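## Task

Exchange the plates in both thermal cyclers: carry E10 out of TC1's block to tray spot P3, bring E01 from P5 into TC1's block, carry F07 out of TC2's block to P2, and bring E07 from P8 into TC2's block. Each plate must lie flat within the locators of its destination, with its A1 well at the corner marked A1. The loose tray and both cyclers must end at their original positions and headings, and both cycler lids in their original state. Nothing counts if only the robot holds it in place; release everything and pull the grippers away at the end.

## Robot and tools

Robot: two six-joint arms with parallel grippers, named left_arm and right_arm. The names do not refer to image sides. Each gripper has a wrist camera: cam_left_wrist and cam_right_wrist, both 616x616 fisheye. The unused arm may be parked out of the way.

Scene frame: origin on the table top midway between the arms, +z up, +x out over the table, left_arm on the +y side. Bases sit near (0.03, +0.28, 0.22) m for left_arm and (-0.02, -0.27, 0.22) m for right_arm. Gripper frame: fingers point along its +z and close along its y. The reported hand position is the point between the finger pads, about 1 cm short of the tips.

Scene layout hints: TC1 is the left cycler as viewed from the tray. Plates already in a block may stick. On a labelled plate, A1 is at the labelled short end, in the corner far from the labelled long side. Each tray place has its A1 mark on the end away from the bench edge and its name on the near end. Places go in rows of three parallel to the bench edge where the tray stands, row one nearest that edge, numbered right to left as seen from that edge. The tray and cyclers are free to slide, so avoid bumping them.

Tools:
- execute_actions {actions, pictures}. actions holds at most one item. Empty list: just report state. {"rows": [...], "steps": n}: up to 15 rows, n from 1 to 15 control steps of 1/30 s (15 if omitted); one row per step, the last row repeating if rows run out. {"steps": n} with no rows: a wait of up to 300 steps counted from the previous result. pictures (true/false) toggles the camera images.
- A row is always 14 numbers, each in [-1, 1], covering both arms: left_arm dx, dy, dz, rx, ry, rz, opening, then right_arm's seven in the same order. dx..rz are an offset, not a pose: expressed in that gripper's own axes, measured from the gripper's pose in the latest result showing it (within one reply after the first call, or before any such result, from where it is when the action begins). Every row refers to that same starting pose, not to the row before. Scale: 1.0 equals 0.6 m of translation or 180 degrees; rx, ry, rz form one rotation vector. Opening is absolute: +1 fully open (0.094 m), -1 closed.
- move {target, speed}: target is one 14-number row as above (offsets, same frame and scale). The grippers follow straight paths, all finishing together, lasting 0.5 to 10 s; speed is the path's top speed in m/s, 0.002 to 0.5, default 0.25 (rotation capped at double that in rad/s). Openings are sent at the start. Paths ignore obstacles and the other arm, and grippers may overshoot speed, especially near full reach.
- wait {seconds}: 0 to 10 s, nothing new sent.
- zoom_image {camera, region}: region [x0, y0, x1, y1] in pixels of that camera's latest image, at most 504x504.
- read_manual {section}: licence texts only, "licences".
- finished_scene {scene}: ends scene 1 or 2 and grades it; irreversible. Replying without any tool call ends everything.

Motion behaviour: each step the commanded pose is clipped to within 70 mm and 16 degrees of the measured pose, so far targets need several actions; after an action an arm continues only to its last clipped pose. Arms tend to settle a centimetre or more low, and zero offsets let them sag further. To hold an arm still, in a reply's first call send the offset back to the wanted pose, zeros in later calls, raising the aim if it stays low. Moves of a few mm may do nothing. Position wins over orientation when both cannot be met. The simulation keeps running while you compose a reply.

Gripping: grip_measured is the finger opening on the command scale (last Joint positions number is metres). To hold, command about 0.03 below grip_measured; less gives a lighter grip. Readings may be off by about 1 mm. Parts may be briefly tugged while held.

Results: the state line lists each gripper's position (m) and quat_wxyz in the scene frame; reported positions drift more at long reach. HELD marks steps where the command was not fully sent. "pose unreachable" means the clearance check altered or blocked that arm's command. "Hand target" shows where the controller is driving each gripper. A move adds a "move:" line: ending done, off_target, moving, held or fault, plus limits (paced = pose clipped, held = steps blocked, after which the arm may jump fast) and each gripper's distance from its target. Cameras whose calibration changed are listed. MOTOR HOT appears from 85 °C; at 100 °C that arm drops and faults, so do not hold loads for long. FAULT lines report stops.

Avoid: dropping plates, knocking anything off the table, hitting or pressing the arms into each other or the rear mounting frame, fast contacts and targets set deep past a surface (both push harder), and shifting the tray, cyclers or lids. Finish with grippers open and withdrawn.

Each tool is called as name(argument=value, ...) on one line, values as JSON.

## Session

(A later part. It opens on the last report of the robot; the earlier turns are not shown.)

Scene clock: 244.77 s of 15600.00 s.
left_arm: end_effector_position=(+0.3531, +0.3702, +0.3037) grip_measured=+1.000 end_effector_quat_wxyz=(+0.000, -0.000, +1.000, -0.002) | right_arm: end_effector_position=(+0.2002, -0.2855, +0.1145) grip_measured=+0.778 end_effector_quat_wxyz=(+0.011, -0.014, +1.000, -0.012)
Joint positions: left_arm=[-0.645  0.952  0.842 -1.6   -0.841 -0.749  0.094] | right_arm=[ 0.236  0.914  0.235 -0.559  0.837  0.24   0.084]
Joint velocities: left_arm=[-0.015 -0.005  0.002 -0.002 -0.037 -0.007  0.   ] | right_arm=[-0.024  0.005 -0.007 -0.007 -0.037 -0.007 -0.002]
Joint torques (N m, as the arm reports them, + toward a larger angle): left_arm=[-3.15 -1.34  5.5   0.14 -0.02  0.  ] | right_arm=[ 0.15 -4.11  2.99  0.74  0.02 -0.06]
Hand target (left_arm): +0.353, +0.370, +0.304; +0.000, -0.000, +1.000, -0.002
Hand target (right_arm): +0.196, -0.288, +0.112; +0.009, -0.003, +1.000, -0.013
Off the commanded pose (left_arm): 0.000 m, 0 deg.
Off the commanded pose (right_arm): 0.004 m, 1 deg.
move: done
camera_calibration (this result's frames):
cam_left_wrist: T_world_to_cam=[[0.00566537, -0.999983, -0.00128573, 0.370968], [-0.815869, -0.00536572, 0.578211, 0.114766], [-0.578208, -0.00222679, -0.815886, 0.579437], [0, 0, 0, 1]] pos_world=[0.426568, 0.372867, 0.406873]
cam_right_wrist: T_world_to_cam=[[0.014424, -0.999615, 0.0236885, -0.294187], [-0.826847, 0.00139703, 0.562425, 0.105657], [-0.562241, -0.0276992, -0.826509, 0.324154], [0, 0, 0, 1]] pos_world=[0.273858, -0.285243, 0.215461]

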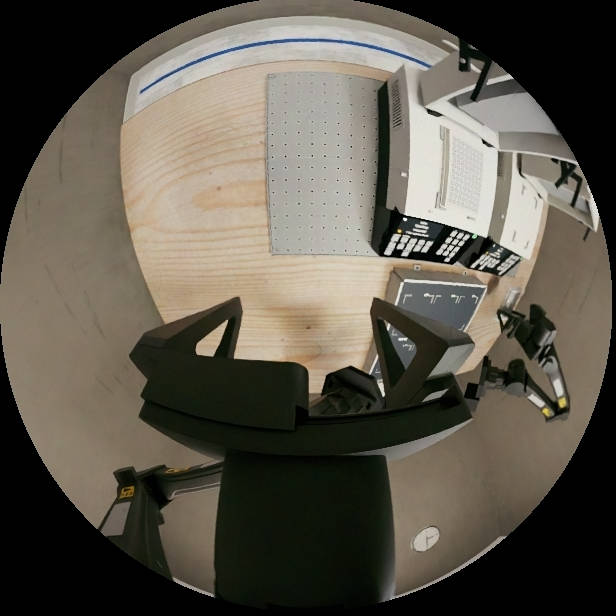

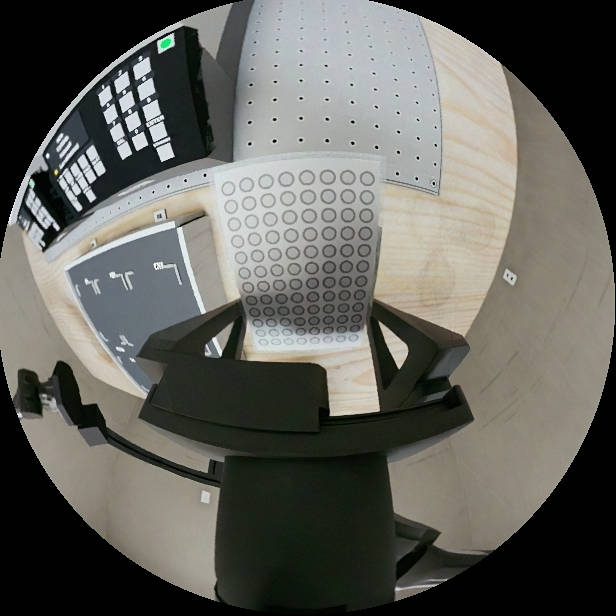

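move(target=[0,0,0,0,0,0,1, -0.3,-0.07,0.13,-0.008,0.007,0.009,0.72], speed=0.12)

move(target=[0,0,0,0,0,0,1, 0,0,0.04,0,0,0,0.72], speed=0.02)

Scene clock: 248.03 s of 15600.00 s.
left_arm: end_effector_position=(+0.3531, +0.3702, +0.3037) grip_measured=+1.000 end_effector_quat_wxyz=(+0.000, -0.000, +1.000, -0.002) | right_arm: end_effector_position=(+0.3775, -0.3219, +0.0458) grip_measured=+0.778 end_effector_quat_wxyz=(+0.003, -0.003, +1.000, +0.005)
Joint positions: left_arm=[-0.645  0.952  0.842 -1.6   -0.841 -0.749  0.094] | right_arm=[-0.108  1.289  0.665 -0.349  0.646 -0.143  0.084]
Joint velocities: left_arm=[-0.005 -0.005  0.002  0.002 -0.066 -0.037  0.   ] | right_arm=[-0.015 -0.015  0.002 -0.007 -0.037  0.022  0.   ]
Joint torques (N m, as the arm reports them, + toward a larger angle): left_arm=[-3.2  -1.46  5.45  0.1  -0.08  0.01] | right_arm=[ 3.19 -9.26  4.22  0.53 -0.05 -0.21]
Hand target (left_arm): +0.353, +0.370, +0.304; +0.000, -0.000, +1.000, -0.002
Hand target (right_arm): +0.382, -0.328, +0.040; +0.001, +0.001, +1.000, +0.001
Off the commanded pose (left_arm): 0.000 m, 0 deg.
Off the commanded pose (right_arm): 0.007 m, 1 deg.
move: done
camera_calibration (this result's frames):
cam_left_wrist: T_world_to_cam=[[0.00566537, -0.999983, -0.00128573, 0.370968], [-0.815869, -0.00536572, 0.578211, 0.114766], [-0.578208, -0.00222679, -0.815886, 0.579437], [0, 0, 0, 1]] pos_world=[0.426568, 0.372867, 0.406873]
cam_right_wrist: T_world_to_cam=[[-0.00754481, -0.999928, -0.00928053, -0.321851], [-0.817423, 0.000821425, 0.576038, 0.286683], [-0.575989, 0.0119322, -0.81737, 0.383599], [0, 0, 0, 1]] pos_world=[0.452862, -0.326641, 0.145415]

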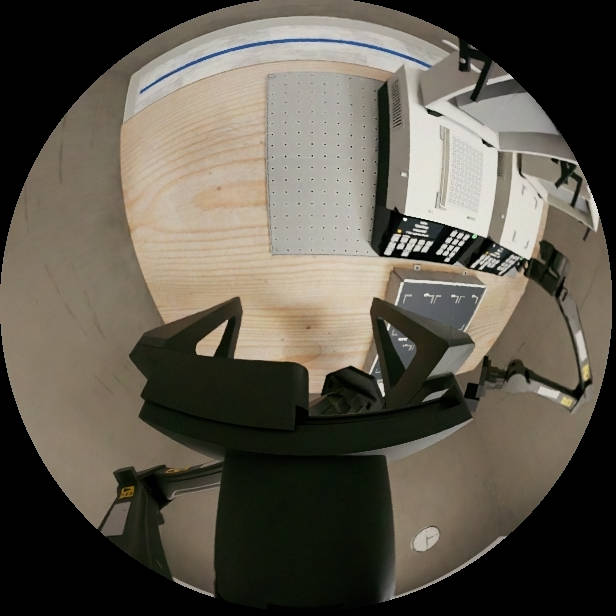

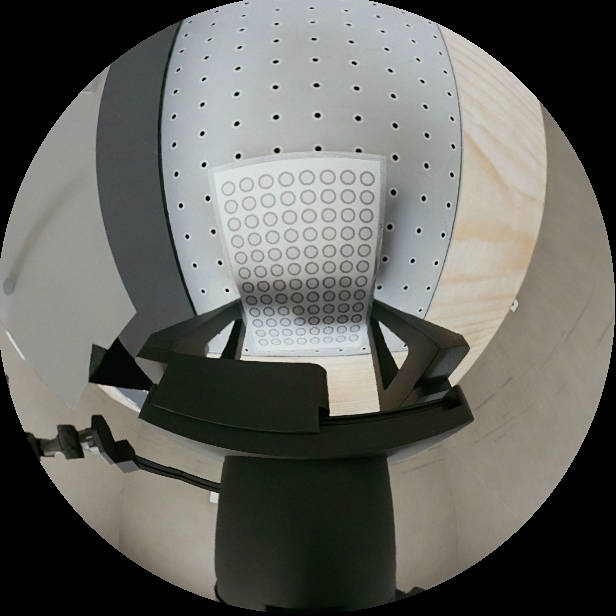

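Scene clock: 249.50 s of 15600.00 s.
left_arm: end_effector_position=(+0.3531, +0.3702, +0.3037) grip_measured=+1.000 end_effector_quat_wxyz=(+0.000, -0.000, +1.000, -0.002) | right_arm: end_effector_position=(+0.3810, -0.3178, +0.0296) grip_measured=+0.778 end_effector_quat_wxyz=(+0.010, -0.004, +1.000, +0.008)
Joint positions: left_arm=[-0.645  0.952  0.842 -1.6   -0.841 -0.749  0.094] | right_arm=[-0.13   1.337  0.665 -0.273  0.625 -0.176  0.084]
Joint velocities: left_arm=[-0.015  0.015  0.012 -0.017  0.051 -0.037  0.   ] | right_arm=[-0.005  0.005  0.002  0.002  0.007  0.051 -0.001]
Joint torques (N m, as the arm reports them, + toward a larger angle): left_arm=[-3.63 -1.76  5.56  0.01 -0.03 -0.01] | right_arm=[ 3.36 -9.    2.45  0.76 -0.06 -0.26]
Hand target (left_arm): +0.353, +0.370, +0.304; +0.000, -0.000, +1.000, -0.002
Hand target (right_arm): +0.378, -0.322, +0.022; +0.003, -0.003, +1.000, +0.005
Off the commanded pose (left_arm): 0.000 m, 0 deg.
Off the commanded pose (right_arm): 0.009 m, 1 deg.
move: done
camera_calibration (this result's frames):
cam_left_wrist: T_world_to_cam=[[0.00566537, -0.999983, -0.00128573, 0.370968], [-0.815869, -0.00536572, 0.578211, 0.114766], [-0.578208, -0.00222679, -0.815886, 0.579437], [0, 0, 0, 1]] pos_world=[0.426568, 0.372867, 0.406873]
cam_right_wrist: T_world_to_cam=[[-0.00514183, -0.99986, -0.0159306, -0.318592], [-0.824848, -0.00476559, 0.565335, 0.300126], [-0.565332, 0.0160472, -0.824708, 0.369788], [0, 0, 0, 1]] pos_world=[0.454973, -0.323051, 0.13022]

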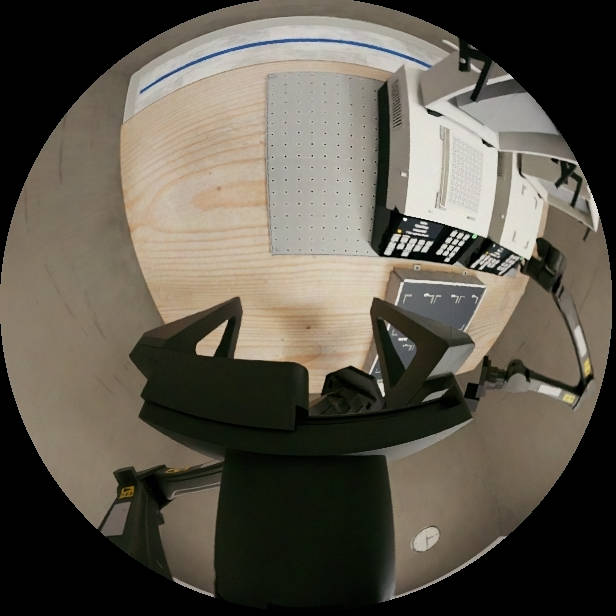

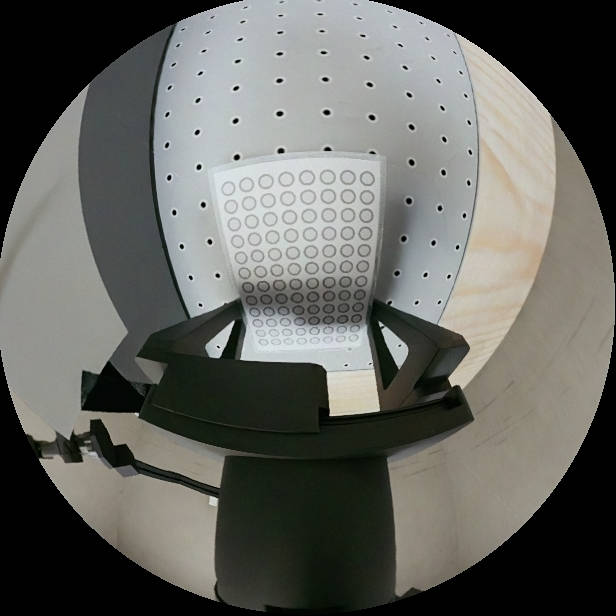

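move(target=[0,0,0,0,0,0,1, 0,0,0.03,0,0,0,0.72], speed=0.02)

move(target=[0,0,0,0,0,0,1, 0,0,0,0,0,0,0.95], speed=0.02)

move(target=[0,0,0,0,0,0,1, 0,0,0,0,0,0,0.72], speed=0.02)

Scene clock: 251.77 s of 15600.00 s.
left_arm: end_effector_position=(+0.3531, +0.3702, +0.3037) grip_measured=+1.000 end_effector_quat_wxyz=(+0.000, -0.000, +1.000, -0.002) | right_arm: end_effector_position=(+0.3860, -0.3140, +0.0254) grip_measured=+0.778 end_effector_quat_wxyz=(+0.020, -0.004, +1.000, +0.011)
Joint positions: left_arm=[-0.645  0.952  0.842 -1.6   -0.841 -0.749  0.094] | right_arm=[-0.13   1.354  0.665 -0.232  0.616 -0.189  0.084]
Joint velocities: left_arm=[-0.005 -0.005 -0.002 -0.007  0.007  0.007  0.   ] | right_arm=[-0.005  0.005 -0.002 -0.027  0.037 -0.066  0.001]
Joint torques (N m, as the arm reports them, + toward a larger angle): left_arm=[-3.58 -1.71  5.59  0.09 -0.05  0.  ] | right_arm=[ 2.78 -8.42  2.58  1.26 -0.26 -0.29]
Hand target (left_arm): +0.353, +0.370, +0.304; +0.000, -0.000, +1.000, -0.002
Hand target (right_arm): +0.381, -0.318, +0.012; +0.009, -0.004, +1.000, +0.008
Off the commanded pose (left_arm): 0.000 m, 0 deg.
Off the commanded pose (right_arm): 0.015 m, 1 deg.
move: off_target (right_arm)
camera_calibration (this result's frames):
cam_left_wrist: T_world_to_cam=[[0.00566537, -0.999983, -0.00128573, 0.370968], [-0.815869, -0.00536572, 0.578211, 0.114766], [-0.578208, -0.00222679, -0.815886, 0.579437], [0, 0, 0, 1]] pos_world=[0.426568, 0.372867, 0.406873]
cam_right_wrist: T_world_to_cam=[[-0.00527768, -0.999763, -0.0211387, -0.314605], [-0.836128, -0.00718317, 0.548487, 0.310712], [-0.548508, 0.0205694, -0.835892, 0.364235], [0, 0, 0, 1]] pos_world=[0.457921, -0.31979, 0.12739]

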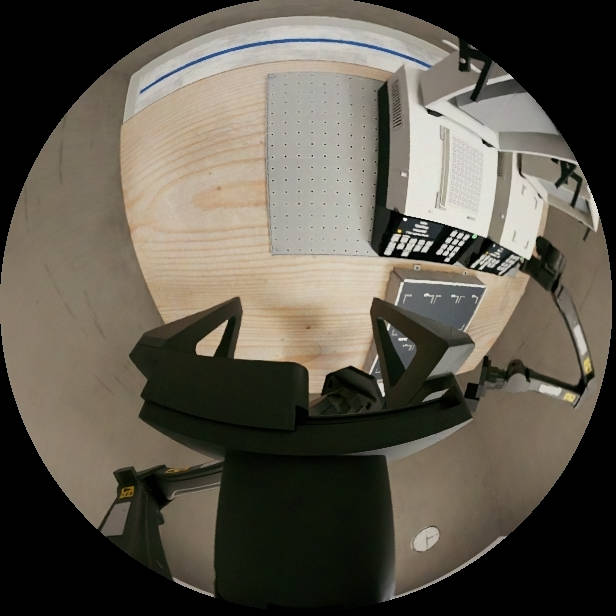

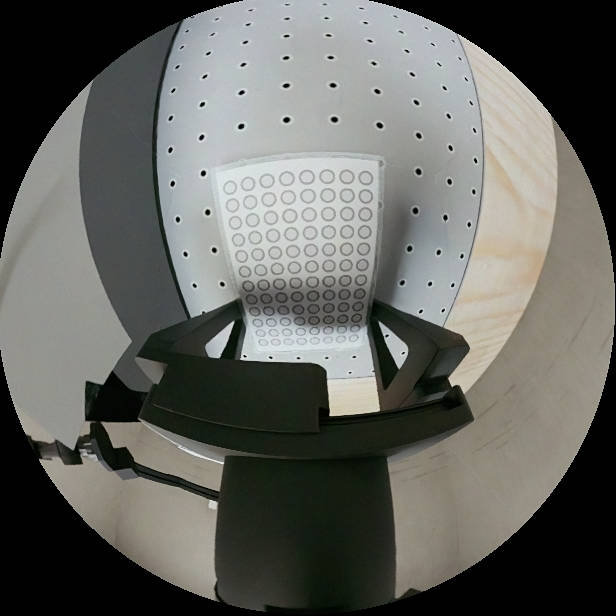

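Scene clock: 252.27 s of 15600.00 s.
left_arm: end_effector_position=(+0.3531, +0.3702, +0.3037) grip_measured=+1.000 end_effector_quat_wxyz=(+0.000, -0.000, +1.000, -0.002) | right_arm: end_effector_position=(+0.3861, -0.3140, +0.0255) grip_measured=+0.947 end_effector_quat_wxyz=(+0.020, -0.004, +1.000, +0.011)
Joint positions: left_arm=[-0.645  0.952  0.842 -1.6   -0.841 -0.749  0.094] | right_arm=[-0.13   1.354  0.665 -0.232  0.617 -0.189  0.091]
Joint velocities: left_arm=[-0.015 -0.005 -0.002 -0.002  0.007 -0.081  0.   ] | right_arm=[ 0.005  0.005 -0.007  0.012 -0.081  0.022 -0.   ]
Joint torques (N m, as the arm reports them, + toward a larger angle): left_arm=[-3.14 -1.42  5.49  0.1  -0.03  0.02] | right_arm=[  5.   -10.31   2.39   0.35   0.02  -0.14]
Hand target (left_arm): +0.353, +0.370, +0.304; +0.000, -0.000, +1.000, -0.002
Hand target (right_arm): +0.386, -0.314, +0.025; +0.020, -0.004, +1.000, +0.011
Off the commanded pose (left_arm): 0.000 m, 0 deg.
Off the commanded pose (right_arm): 0.000 m, 0 deg.
move: done
camera_calibration (this result's frames):
cam_left_wrist: T_world_to_cam=[[0.00566537, -0.999983, -0.00128573, 0.370968], [-0.815869, -0.00536572, 0.578211, 0.114766], [-0.578208, -0.00222679, -0.815886, 0.579437], [0, 0, 0, 1]] pos_world=[0.426568, 0.372867, 0.406873]
cam_right_wrist: T_world_to_cam=[[-0.00525999, -0.999768, -0.0209037, -0.314629], [-0.836376, -0.00705987, 0.54811, 0.310865], [-0.548131, 0.0203665, -0.836145, 0.36425], [0, 0, 0, 1]] pos_world=[0.458002, -0.31978, 0.127601]

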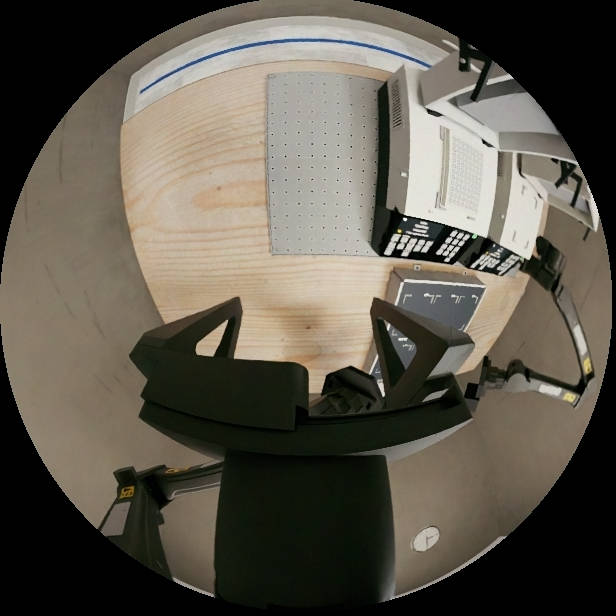

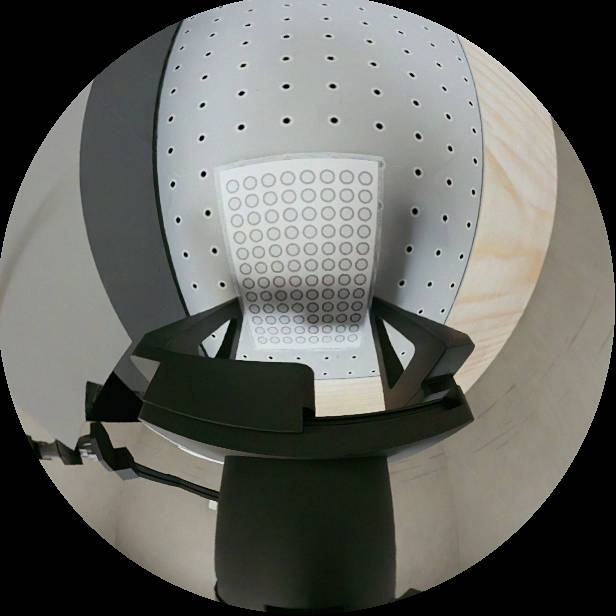

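Scene clock: 252.77 s of 15600.00 s.
left_arm: end_effector_position=(+0.3531, +0.3702, +0.3037) grip_measured=+1.000 end_effector_quat_wxyz=(+0.000, -0.000, +1.000, -0.002) | right_arm: end_effector_position=(+0.3861, -0.3142, +0.0255) grip_measured=+0.770 end_effector_quat_wxyz=(+0.020, -0.004, +1.000, +0.010)
Joint positions: left_arm=[-0.645  0.952  0.842 -1.6   -0.841 -0.749  0.094] | right_arm=[-0.13   1.354  0.665 -0.232  0.618 -0.189  0.083]
Joint velocities: left_arm=[-0.005 -0.015 -0.007  0.022 -0.051  0.022  0.   ] | right_arm=[-0.005 -0.005 -0.002 -0.007 -0.051  0.051 -0.   ]
Joint torques (N m, as the arm reports them, + toward a larger angle): left_arm=[-3.1  -1.28  5.5  -0.01 -0.04  0.  ] | right_arm=[  5.05 -10.36   2.39   0.35   0.    -0.14]
Hand target (left_arm): +0.353, +0.370, +0.304; +0.000, -0.000, +1.000, -0.002
Hand target (right_arm): +0.386, -0.314, +0.026; +0.020, -0.004, +1.000, +0.011
Off the commanded pose (left_arm): 0.000 m, 0 deg.
Off the commanded pose (right_arm): 0.000 m, 0 deg.
move: done
camera_calibration (this result's frames):
cam_left_wrist: T_world_to_cam=[[0.00566537, -0.999983, -0.00128573, 0.370968], [-0.815869, -0.00536572, 0.578211, 0.114766], [-0.578208, -0.00222679, -0.815886, 0.579437], [0, 0, 0, 1]] pos_world=[0.426568, 0.372867, 0.406873]
cam_right_wrist: T_world_to_cam=[[-0.00528985, -0.999783, -0.0201534, -0.314771], [-0.8363, -0.00662628, 0.548231, 0.31095], [-0.548246, 0.0197544, -0.836084, 0.364088], [0, 0, 0, 1]] pos_world=[0.457992, -0.319834, 0.127591]

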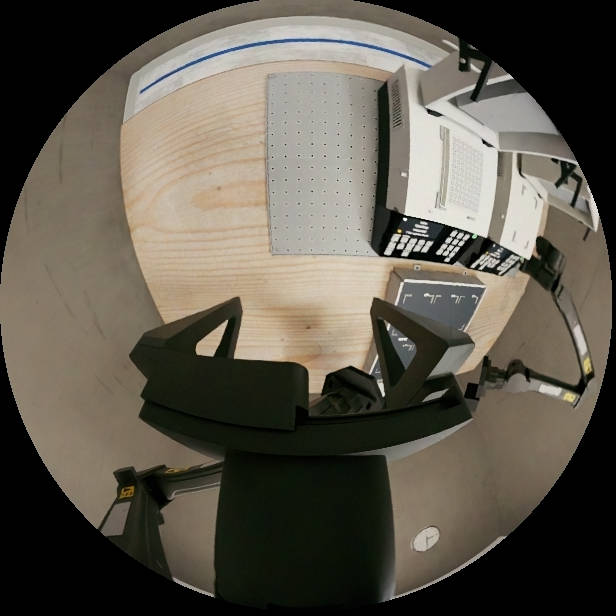

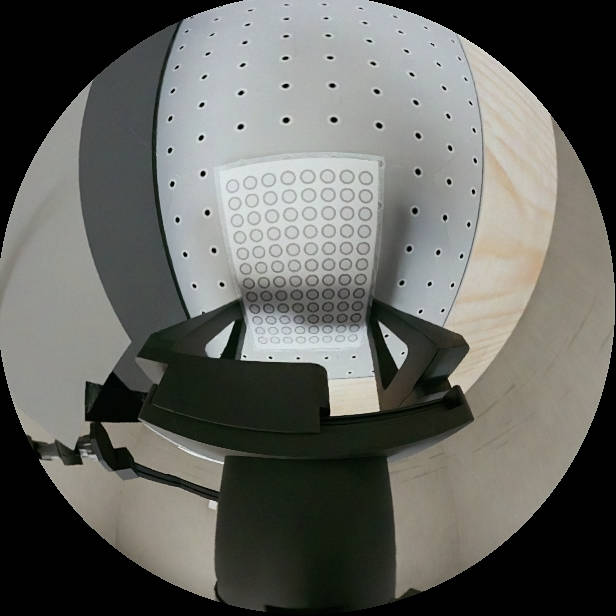

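move(target=[0,0,0,0,0,0,1, 0,0,-0.36,0,0,0,0.72], speed=0.15)

move(target=[0,0,0,0,0,0,1, -0.125,0.33,0.03,0,0,0,0.72], speed=0.15)

Scene clock: 256.37 s of 15600.00 s.
left_arm: end_effector_position=(+0.3531, +0.3702, +0.3037) grip_measured=+1.000 end_effector_quat_wxyz=(+0.000, -0.000, +1.000, -0.002) | right_arm: end_effector_position=(+0.3608, -0.3158, +0.2303) grip_measured=+0.770 end_effector_quat_wxyz=(+0.005, -0.017, +1.000, +0.003)
Joint positions: left_arm=[-0.645  0.952  0.842 -1.6   -0.841 -0.749  0.094] | right_arm=[ 0.345  1.002  0.801 -1.158  0.834  0.392  0.083]
Joint velocities: left_arm=[-0.015 -0.005 -0.002 -0.002  0.022 -0.081  0.   ] | right_arm=[ 0.005 -0.005  0.002  0.002 -0.051 -0.007 -0.   ]
Joint torques (N m, as the arm reports them, + toward a larger angle): left_arm=[-3.26 -1.4   5.51  0.15 -0.03 -0.01] | right_arm=[ 4.7  -6.09  9.21 -0.29  0.16 -0.07]
Hand target (left_arm): +0.353, +0.370, +0.304; +0.000, -0.000, +1.000, -0.002
Hand target (right_arm): +0.377, -0.318, +0.244; +0.020, -0.004, +1.000, +0.010
Off the commanded pose (left_arm): 0.000 m, 0 deg.
Off the commanded pose (right_arm): 0.020 m, 2 deg.
move: off_target (right_arm)
camera_calibration (this result's frames):
cam_left_wrist: T_world_to_cam=[[0.00566537, -0.999983, -0.00128573, 0.370968], [-0.815869, -0.00536572, 0.578211, 0.114766], [-0.578208, -0.00222679, -0.815886, 0.579437], [0, 0, 0, 1]] pos_world=[0.426568, 0.372867, 0.406873]
cam_right_wrist: T_world_to_cam=[[0.021628, -0.999748, -0.0060913, -0.325381], [-0.819309, -0.0212154, 0.572959, 0.161106], [-0.572943, -0.00740127, -0.819561, 0.517983], [0, 0, 0, 1]] pos_world=[0.435807, -0.318047, 0.33023]

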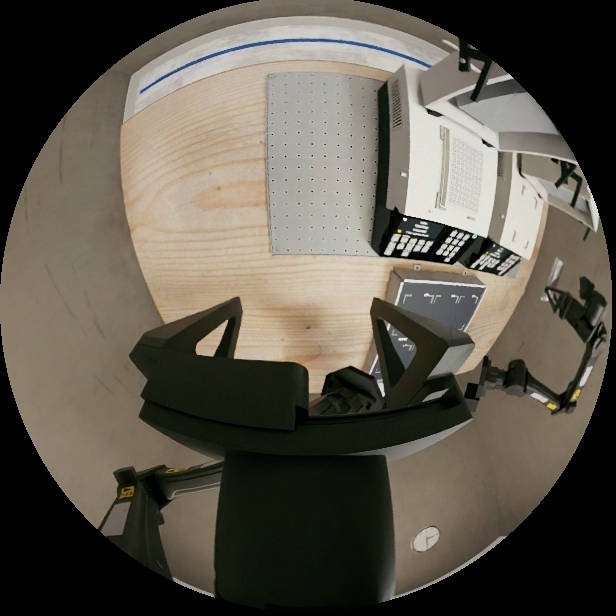

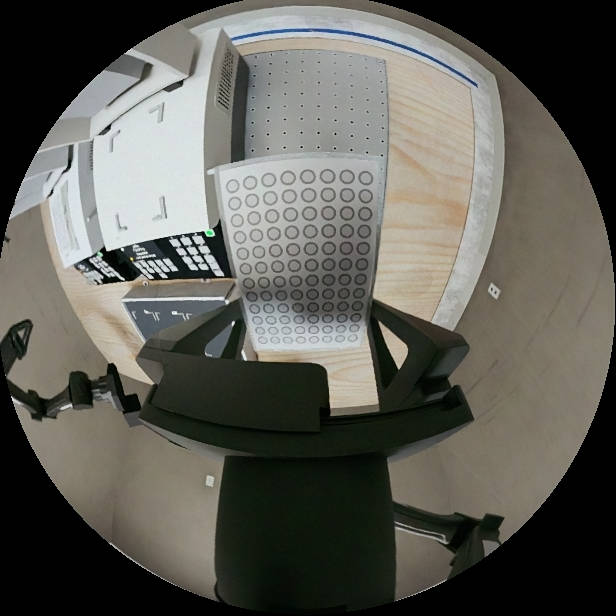

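Scene clock: 258.17 s of 15600.00 s.
left_arm: end_effector_position=(+0.3531, +0.3702, +0.3037) grip_measured=+1.000 end_effector_quat_wxyz=(+0.000, -0.000, +1.000, -0.002) | right_arm: end_effector_position=(+0.4155, -0.1249, +0.1998) grip_measured=+0.770 end_effector_quat_wxyz=(-0.013, -0.032, +0.999, -0.009)
Joint positions: left_arm=[-0.645  0.952  0.842 -1.6   -0.841 -0.749  0.094] | right_arm=[ 0.528  1.625  1.083 -1.087  0.851  0.685  0.083]
Joint velocities: left_arm=[-0.024 -0.005  0.022 -0.007 -0.095  0.007  0.   ] | right_arm=[-0.005  0.005 -0.002  0.007 -0.007  0.007 -0.   ]
Joint torques (N m, as the arm reports them, + toward a larger angle): left_arm=[-3.13 -1.42  5.51 -0.06 -0.04  0.01] | right_arm=[11.43 -9.15  8.26  0.58  0.22 -0.05]
Hand target (left_arm): +0.353, +0.370, +0.304; +0.000, -0.000, +1.000, -0.002
Hand target (right_arm): +0.431, -0.115, +0.214; +0.005, -0.017, +1.000, +0.003
Off the commanded pose (left_arm): 0.000 m, 0 deg.
Off the commanded pose (right_arm): 0.022 m, 3 deg.
move: off_target (right_arm)
camera_calibration (this result's frames):
cam_left_wrist: T_world_to_cam=[[0.00566537, -0.999983, -0.00128573, 0.370968], [-0.815869, -0.00536572, 0.578211, 0.114766], [-0.578208, -0.00222679, -0.815886, 0.579437], [0, 0, 0, 1]] pos_world=[0.426568, 0.372867, 0.406873]
cam_right_wrist: T_world_to_cam=[[0.0515603, -0.998499, 0.0184805, -0.153048], [-0.798175, -0.0300801, 0.601674, 0.211808], [-0.600215, -0.0457731, -0.798528, 0.528126], [0, 0, 0, 1]] pos_world=[0.49394, -0.122273, 0.297112]

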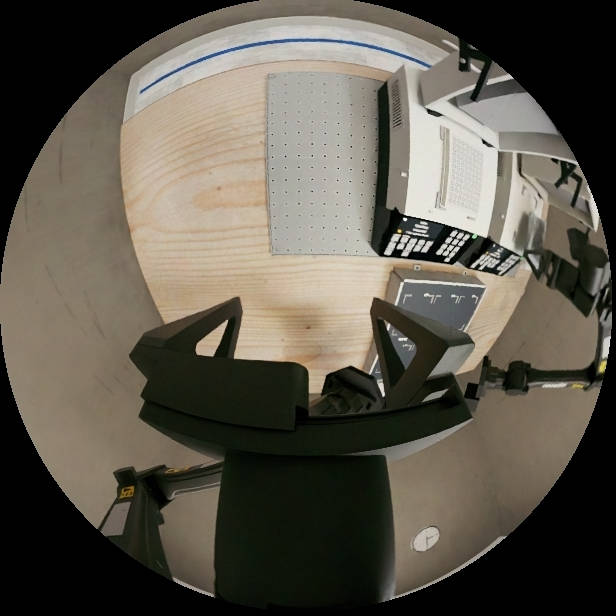

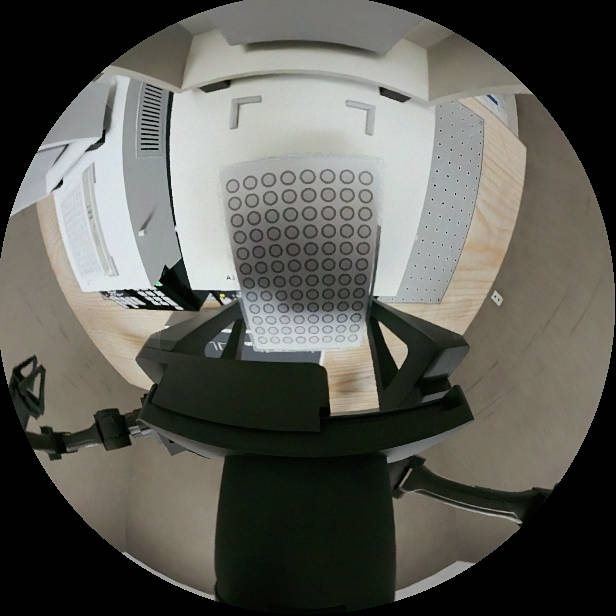

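move(target=[0,0,0,0,0,0,1, -0.09,0.015,-0.01,-0.012,-0.021,0.037,0.72], speed=0.06)

Scene clock: 261.00 s of 15600.00 s.
left_arm: end_effector_position=(+0.3531, +0.3702, +0.3037) grip_measured=+1.000 end_effector_quat_wxyz=(+0.000, -0.000, +1.000, -0.002) | right_arm: end_effector_position=(+0.4488, -0.1119, +0.2087) grip_measured=+0.770 end_effector_quat_wxyz=(+0.018, +0.008, +1.000, +0.010)
Joint positions: left_arm=[-0.645  0.952  0.842 -1.6   -0.841 -0.749  0.094] | right_arm=[ 0.528  1.639  1.141 -1.023  0.861  0.684  0.083]
Joint velocities: left_arm=[-0.005 -0.005 -0.007  0.002 -0.051  0.022  0.   ] | right_arm=[-0.005 -0.024 -0.002 -0.012 -0.051 -0.022 -0.   ]
Joint torques (N m, as the arm reports them, + toward a larger angle): left_arm=[-3.45 -1.67  5.47  0.1  -0.03 -0.02] | right_arm=[ 8.02 -8.75  8.88  0.82  0.22 -0.22]
Hand target (left_arm): +0.353, +0.370, +0.304; +0.000, -0.000, +1.000, -0.002
Hand target (right_arm): +0.468, -0.114, +0.205; +0.021, +0.026, +0.999, +0.009
Off the commanded pose (left_arm): 0.000 m, 0 deg.
Off the commanded pose (right_arm): 0.021 m, 2 deg.
move: off_target (right_arm)
camera_calibration (this result's frames):
cam_left_wrist: T_world_to_cam=[[0.00566537, -0.999983, -0.00128573, 0.370968], [-0.815869, -0.00536572, 0.578211, 0.114766], [-0.578208, -0.00222679, -0.815886, 0.579437], [0, 0, 0, 1]] pos_world=[0.426568, 0.372867, 0.406873]
cam_right_wrist: T_world_to_cam=[[-0.0285493, -0.9994, -0.0196192, -0.0981538], [-0.833819, 0.0129852, 0.551885, 0.264607], [-0.551299, 0.0321148, -0.833689, 0.549895], [0, 0, 0, 1]] pos_world=[0.520989, -0.119191, 0.310483]

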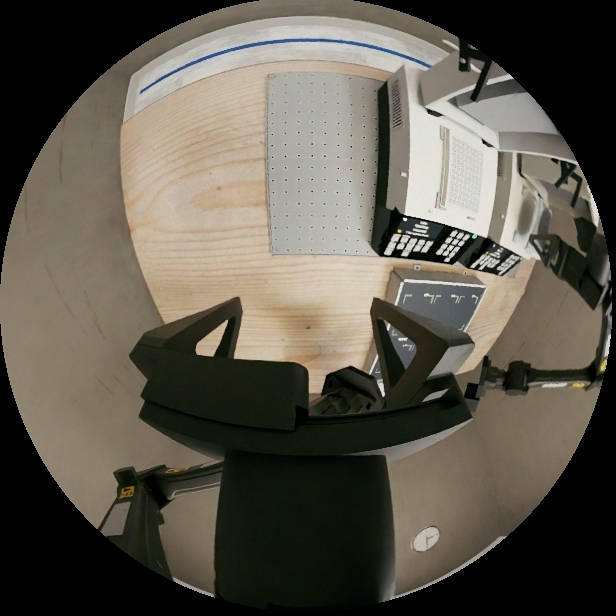

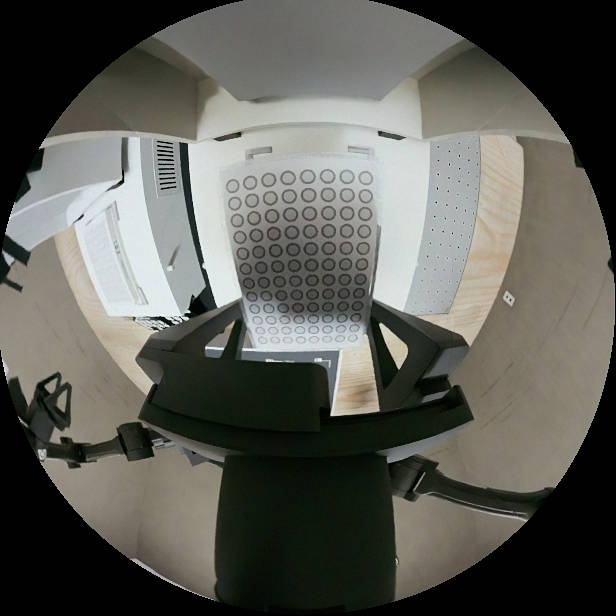

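move(target=[0,0,0,0,0,0,1, -0.03,-0.008,0.04,0,0,0.02,0.72], speed=0.03)

Scene clock: 262.97 s of 15600.00 s.
left_arm: end_effector_position=(+0.3531, +0.3702, +0.3037) grip_measured=+1.000 end_effector_quat_wxyz=(+0.000, -0.000, +1.000, -0.002) | right_arm: end_effector_position=(+0.4605, -0.1147, +0.1955) grip_measured=+0.770 end_effector_quat_wxyz=(+0.023, +0.032, +0.999, +0.014)
Joint positions: left_arm=[-0.645  0.952  0.842 -1.6   -0.841 -0.749  0.094] | right_arm=[ 0.492  1.643  1.141 -0.958  0.859  0.663  0.083]
Joint velocities: left_arm=[ 0.015  0.005 -0.007 -0.002  0.007  0.051  0.   ] | right_arm=[-0.005 -0.015 -0.002 -0.002 -0.066  0.007  0.   ]
Joint torques (N m, as the arm reports them, + toward a larger angle): left_arm=[-3.43 -1.65  5.63  0.12 -0.01 -0.02] | right_arm=[ 8.07 -9.37  6.6   0.84  0.02 -0.17]
Hand target (left_arm): +0.353, +0.370, +0.304; +0.000, -0.000, +1.000, -0.002
Hand target (right_arm): +0.467, -0.117, +0.185; +0.018, +0.039, +0.999, +0.010
Off the commanded pose (left_arm): 0.000 m, 0 deg.
Off the commanded pose (right_arm): 0.013 m, 1 deg.
move: off_target (right_arm)
camera_calibration (this result's frames):
cam_left_wrist: T_world_to_cam=[[0.00566537, -0.999983, -0.00128573, 0.370968], [-0.815869, -0.00536572, 0.578211, 0.114766], [-0.578208, -0.00222679, -0.815886, 0.579437], [0, 0, 0, 1]] pos_world=[0.426568, 0.372867, 0.406873]
cam_right_wrist: T_world_to_cam=[[-0.0760083, -0.99669, -0.0288471, -0.0768757], [-0.837356, 0.0480969, 0.544538, 0.288854], [-0.541348, 0.0655447, -0.83824, 0.54559], [0, 0, 0, 1]] pos_world=[0.531384, -0.126275, 0.297826]

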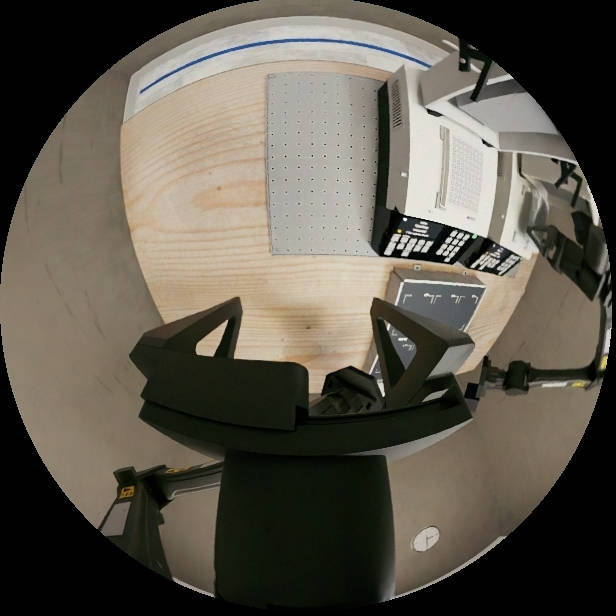

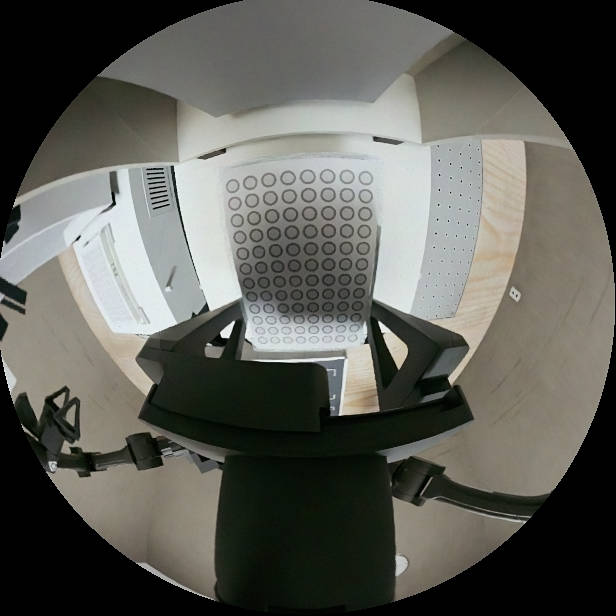

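Looks centred. Descend.

move(target=[0,0,0,0,0,0,1, 0.005,0,0.045,0,0,0,0.72], speed=0.02)

Scene clock: 265.17 s of 15600.00 s.
left_arm: end_effector_position=(+0.3531, +0.3702, +0.3037) grip_measured=+1.000 end_effector_quat_wxyz=(+0.000, -0.000, +1.000, -0.002) | right_arm: end_effector_position=(+0.4637, -0.1105, +0.1848) grip_measured=+0.770 end_effector_quat_wxyz=(+0.034, +0.034, +0.999, +0.022)
Joint positions: left_arm=[-0.645  0.952  0.842 -1.6   -0.841 -0.749  0.094] | right_arm=[ 0.477  1.646  1.117 -0.87   0.856  0.611  0.083]
Joint velocities: left_arm=[-0.015 -0.005 -0.007  0.007  0.037 -0.022  0.   ] | right_arm=[-0.015  0.005 -0.022  0.002  0.037 -0.022 -0.001]
Joint torques (N m, as the arm reports them, + toward a larger angle): left_arm=[-3.19 -1.7   5.63  0.07 -0.03  0.  ] | right_arm=[ 8.48 -8.77  4.57  0.97  0.02 -0.21]
Hand target (left_arm): +0.353, +0.370, +0.304; +0.000, -0.000, +1.000, -0.002
Hand target (right_arm): +0.458, -0.114, +0.169; +0.022, +0.032, +0.999, +0.014
Off the commanded pose (left_arm): 0.000 m, 0 deg.
Off the commanded pose (right_arm): 0.017 m, 2 deg.
move: off_target (right_arm)
camera_calibration (this result's frames):
cam_left_wrist: T_world_to_cam=[[0.00566537, -0.999983, -0.00128573, 0.370968], [-0.815869, -0.00536572, 0.578211, 0.114766], [-0.578208, -0.00222679, -0.815886, 0.579437], [0, 0, 0, 1]] pos_world=[0.426568, 0.372867, 0.406873]
cam_right_wrist: T_world_to_cam=[[-0.0792898, -0.995745, -0.0469499, -0.067811], [-0.849657, 0.0428751, 0.525591, 0.305716], [-0.521341, 0.0815652, -0.849441, 0.532604], [0, 0, 0, 1]] pos_world=[0.532045, -0.124072, 0.28855]

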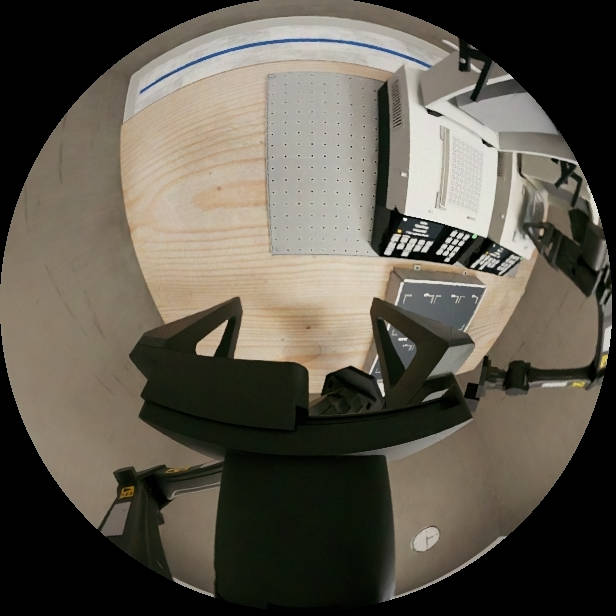

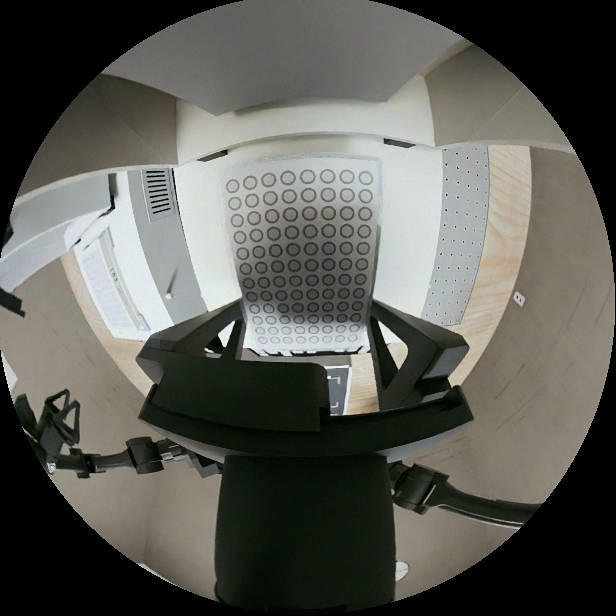

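move(target=[0,0,0,0,0,0,1, 0.015,-0.015,0.04,0.008,0.009,0,0.72], speed=0.02)

Scene clock: 267.30 s of 15600.00 s.
left_arm: end_effector_position=(+0.3531, +0.3702, +0.3037) grip_measured=+1.000 end_effector_quat_wxyz=(+0.000, -0.000, +1.000, -0.002) | right_arm: end_effector_position=(+0.4610, -0.1144, +0.1761) grip_measured=+0.770 end_effector_quat_wxyz=(+0.031, +0.036, +0.999, +0.019)
Joint positions: left_arm=[-0.645  0.952  0.842 -1.6   -0.841 -0.749  0.094] | right_arm=[ 0.46   1.646  1.102 -0.851  0.856  0.602  0.083]
Joint velocities: left_arm=[-0.005 -0.015 -0.007  0.007 -0.066 -0.022  0.   ] | right_arm=[ 0.005 -0.015  0.007  0.012 -0.022 -0.007  0.   ]
Joint torques (N m, as the arm reports them, + toward a larger angle): left_arm=[-3.33 -1.69  5.55  0.19 -0.06  0.01] | right_arm=[ 8.04 -9.37  4.44  0.87  0.01 -0.2 ]
Hand target (left_arm): +0.353, +0.370, +0.304; +0.000, -0.000, +1.000, -0.002
Hand target (right_arm): +0.456, -0.118, +0.160; +0.019, +0.035, +0.999, +0.010
Off the commanded pose (left_arm): 0.000 m, 0 deg.
Off the commanded pose (right_arm): 0.017 m, 2 deg.
move: off_target (right_arm)
camera_calibration (this result's frames):
cam_left_wrist: T_world_to_cam=[[0.00566537, -0.999983, -0.00128573, 0.370968], [-0.815869, -0.00536572, 0.578211, 0.114766], [-0.578208, -0.00222679, -0.815886, 0.579437], [0, 0, 0, 1]] pos_world=[0.426568, 0.372867, 0.406873]
cam_right_wrist: T_world_to_cam=[[-0.0843984, -0.995636, -0.0398338, -0.0712262], [-0.846029, 0.0504824, 0.530741, 0.306549], [-0.526414, 0.0784943, -0.846597, 0.525635], [0, 0, 0, 1]] pos_world=[0.53004, -0.12765, 0.279466]

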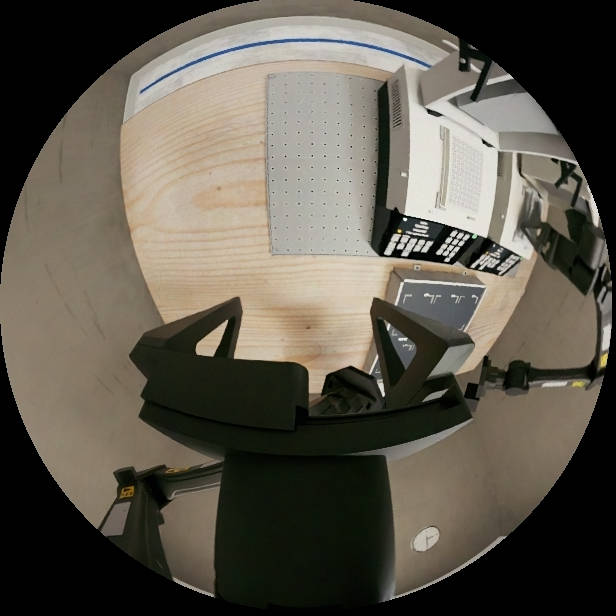

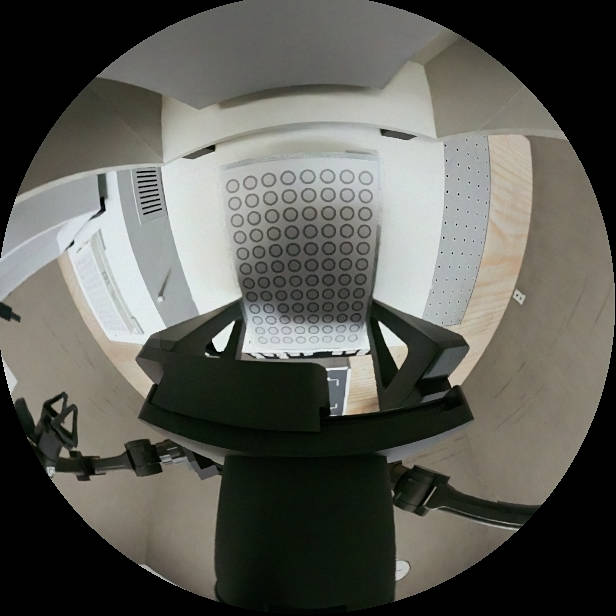

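move(target=[0,0,0,0,0,0,1, 0.012,-0.006,0.035,0.006,0.007,0,0.72], speed=0.02)

Scene clock: 269.77 s of 15600.00 s.
left_arm: end_effector_position=(+0.3531, +0.3702, +0.3037) grip_measured=+1.000 end_effector_quat_wxyz=(+0.000, -0.000, +1.000, -0.002) | right_arm: end_effector_position=(+0.4601, -0.1127, +0.1711) grip_measured=+0.770 end_effector_quat_wxyz=(+0.031, +0.037, +0.999, +0.019)
Joint positions: left_arm=[-0.645  0.952  0.842 -1.6   -0.841 -0.749  0.094] | right_arm=[ 0.455  1.653  1.096 -0.831  0.856  0.595  0.083]
Joint velocities: left_arm=[-0.015 -0.005  0.007 -0.007 -0.022 -0.037  0.   ] | right_arm=[-0.015  0.005  0.022 -0.017 -0.037  0.037  0.   ]
Joint torques (N m, as the arm reports them, + toward a larger angle): left_arm=[-3.45 -1.8   5.53  0.18 -0.04  0.01] | right_arm=[ 8.78 -9.58  4.22  0.93  0.03 -0.2 ]
Hand target (left_arm): +0.353, +0.370, +0.304; +0.000, -0.000, +1.000, -0.002
Hand target (right_arm): +0.455, -0.117, +0.155; +0.019, +0.036, +0.999, +0.010
Off the commanded pose (left_arm): 0.000 m, 0 deg.
Off the commanded pose (right_arm): 0.018 m, 2 deg.
move: off_target (right_arm)
camera_calibration (this result's frames):
cam_left_wrist: T_world_to_cam=[[0.00566537, -0.999983, -0.00128573, 0.370968], [-0.815869, -0.00536572, 0.578211, 0.114766], [-0.578208, -0.00222679, -0.815886, 0.579437], [0, 0, 0, 1]] pos_world=[0.426568, 0.372867, 0.406873]
cam_right_wrist: T_world_to_cam=[[-0.0861628, -0.995487, -0.0397787, -0.0690012], [-0.8463, 0.0520657, 0.530156, 0.308752], [-0.525692, 0.0793444, -0.846967, 0.520604], [0, 0, 0, 1]] pos_world=[0.529029, -0.126072, 0.274503]

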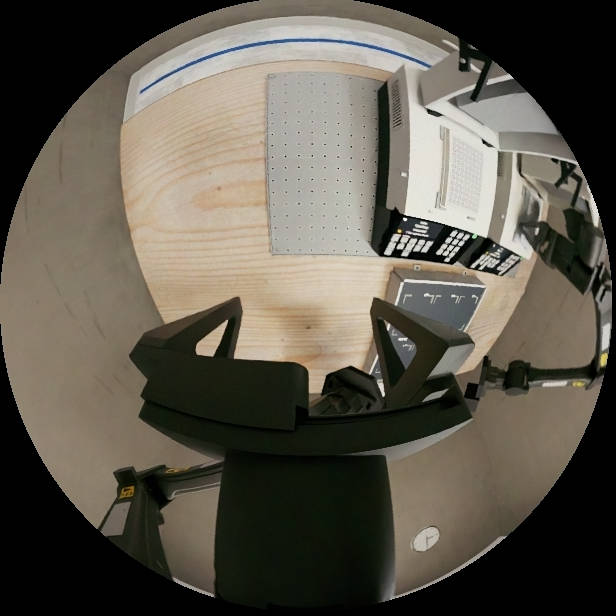

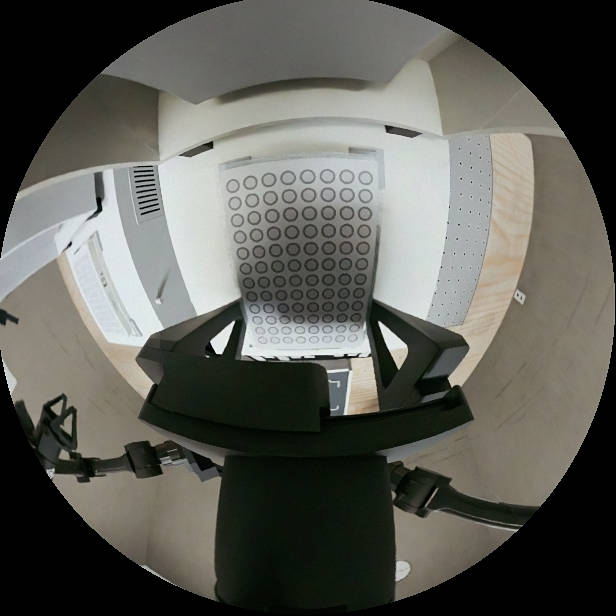

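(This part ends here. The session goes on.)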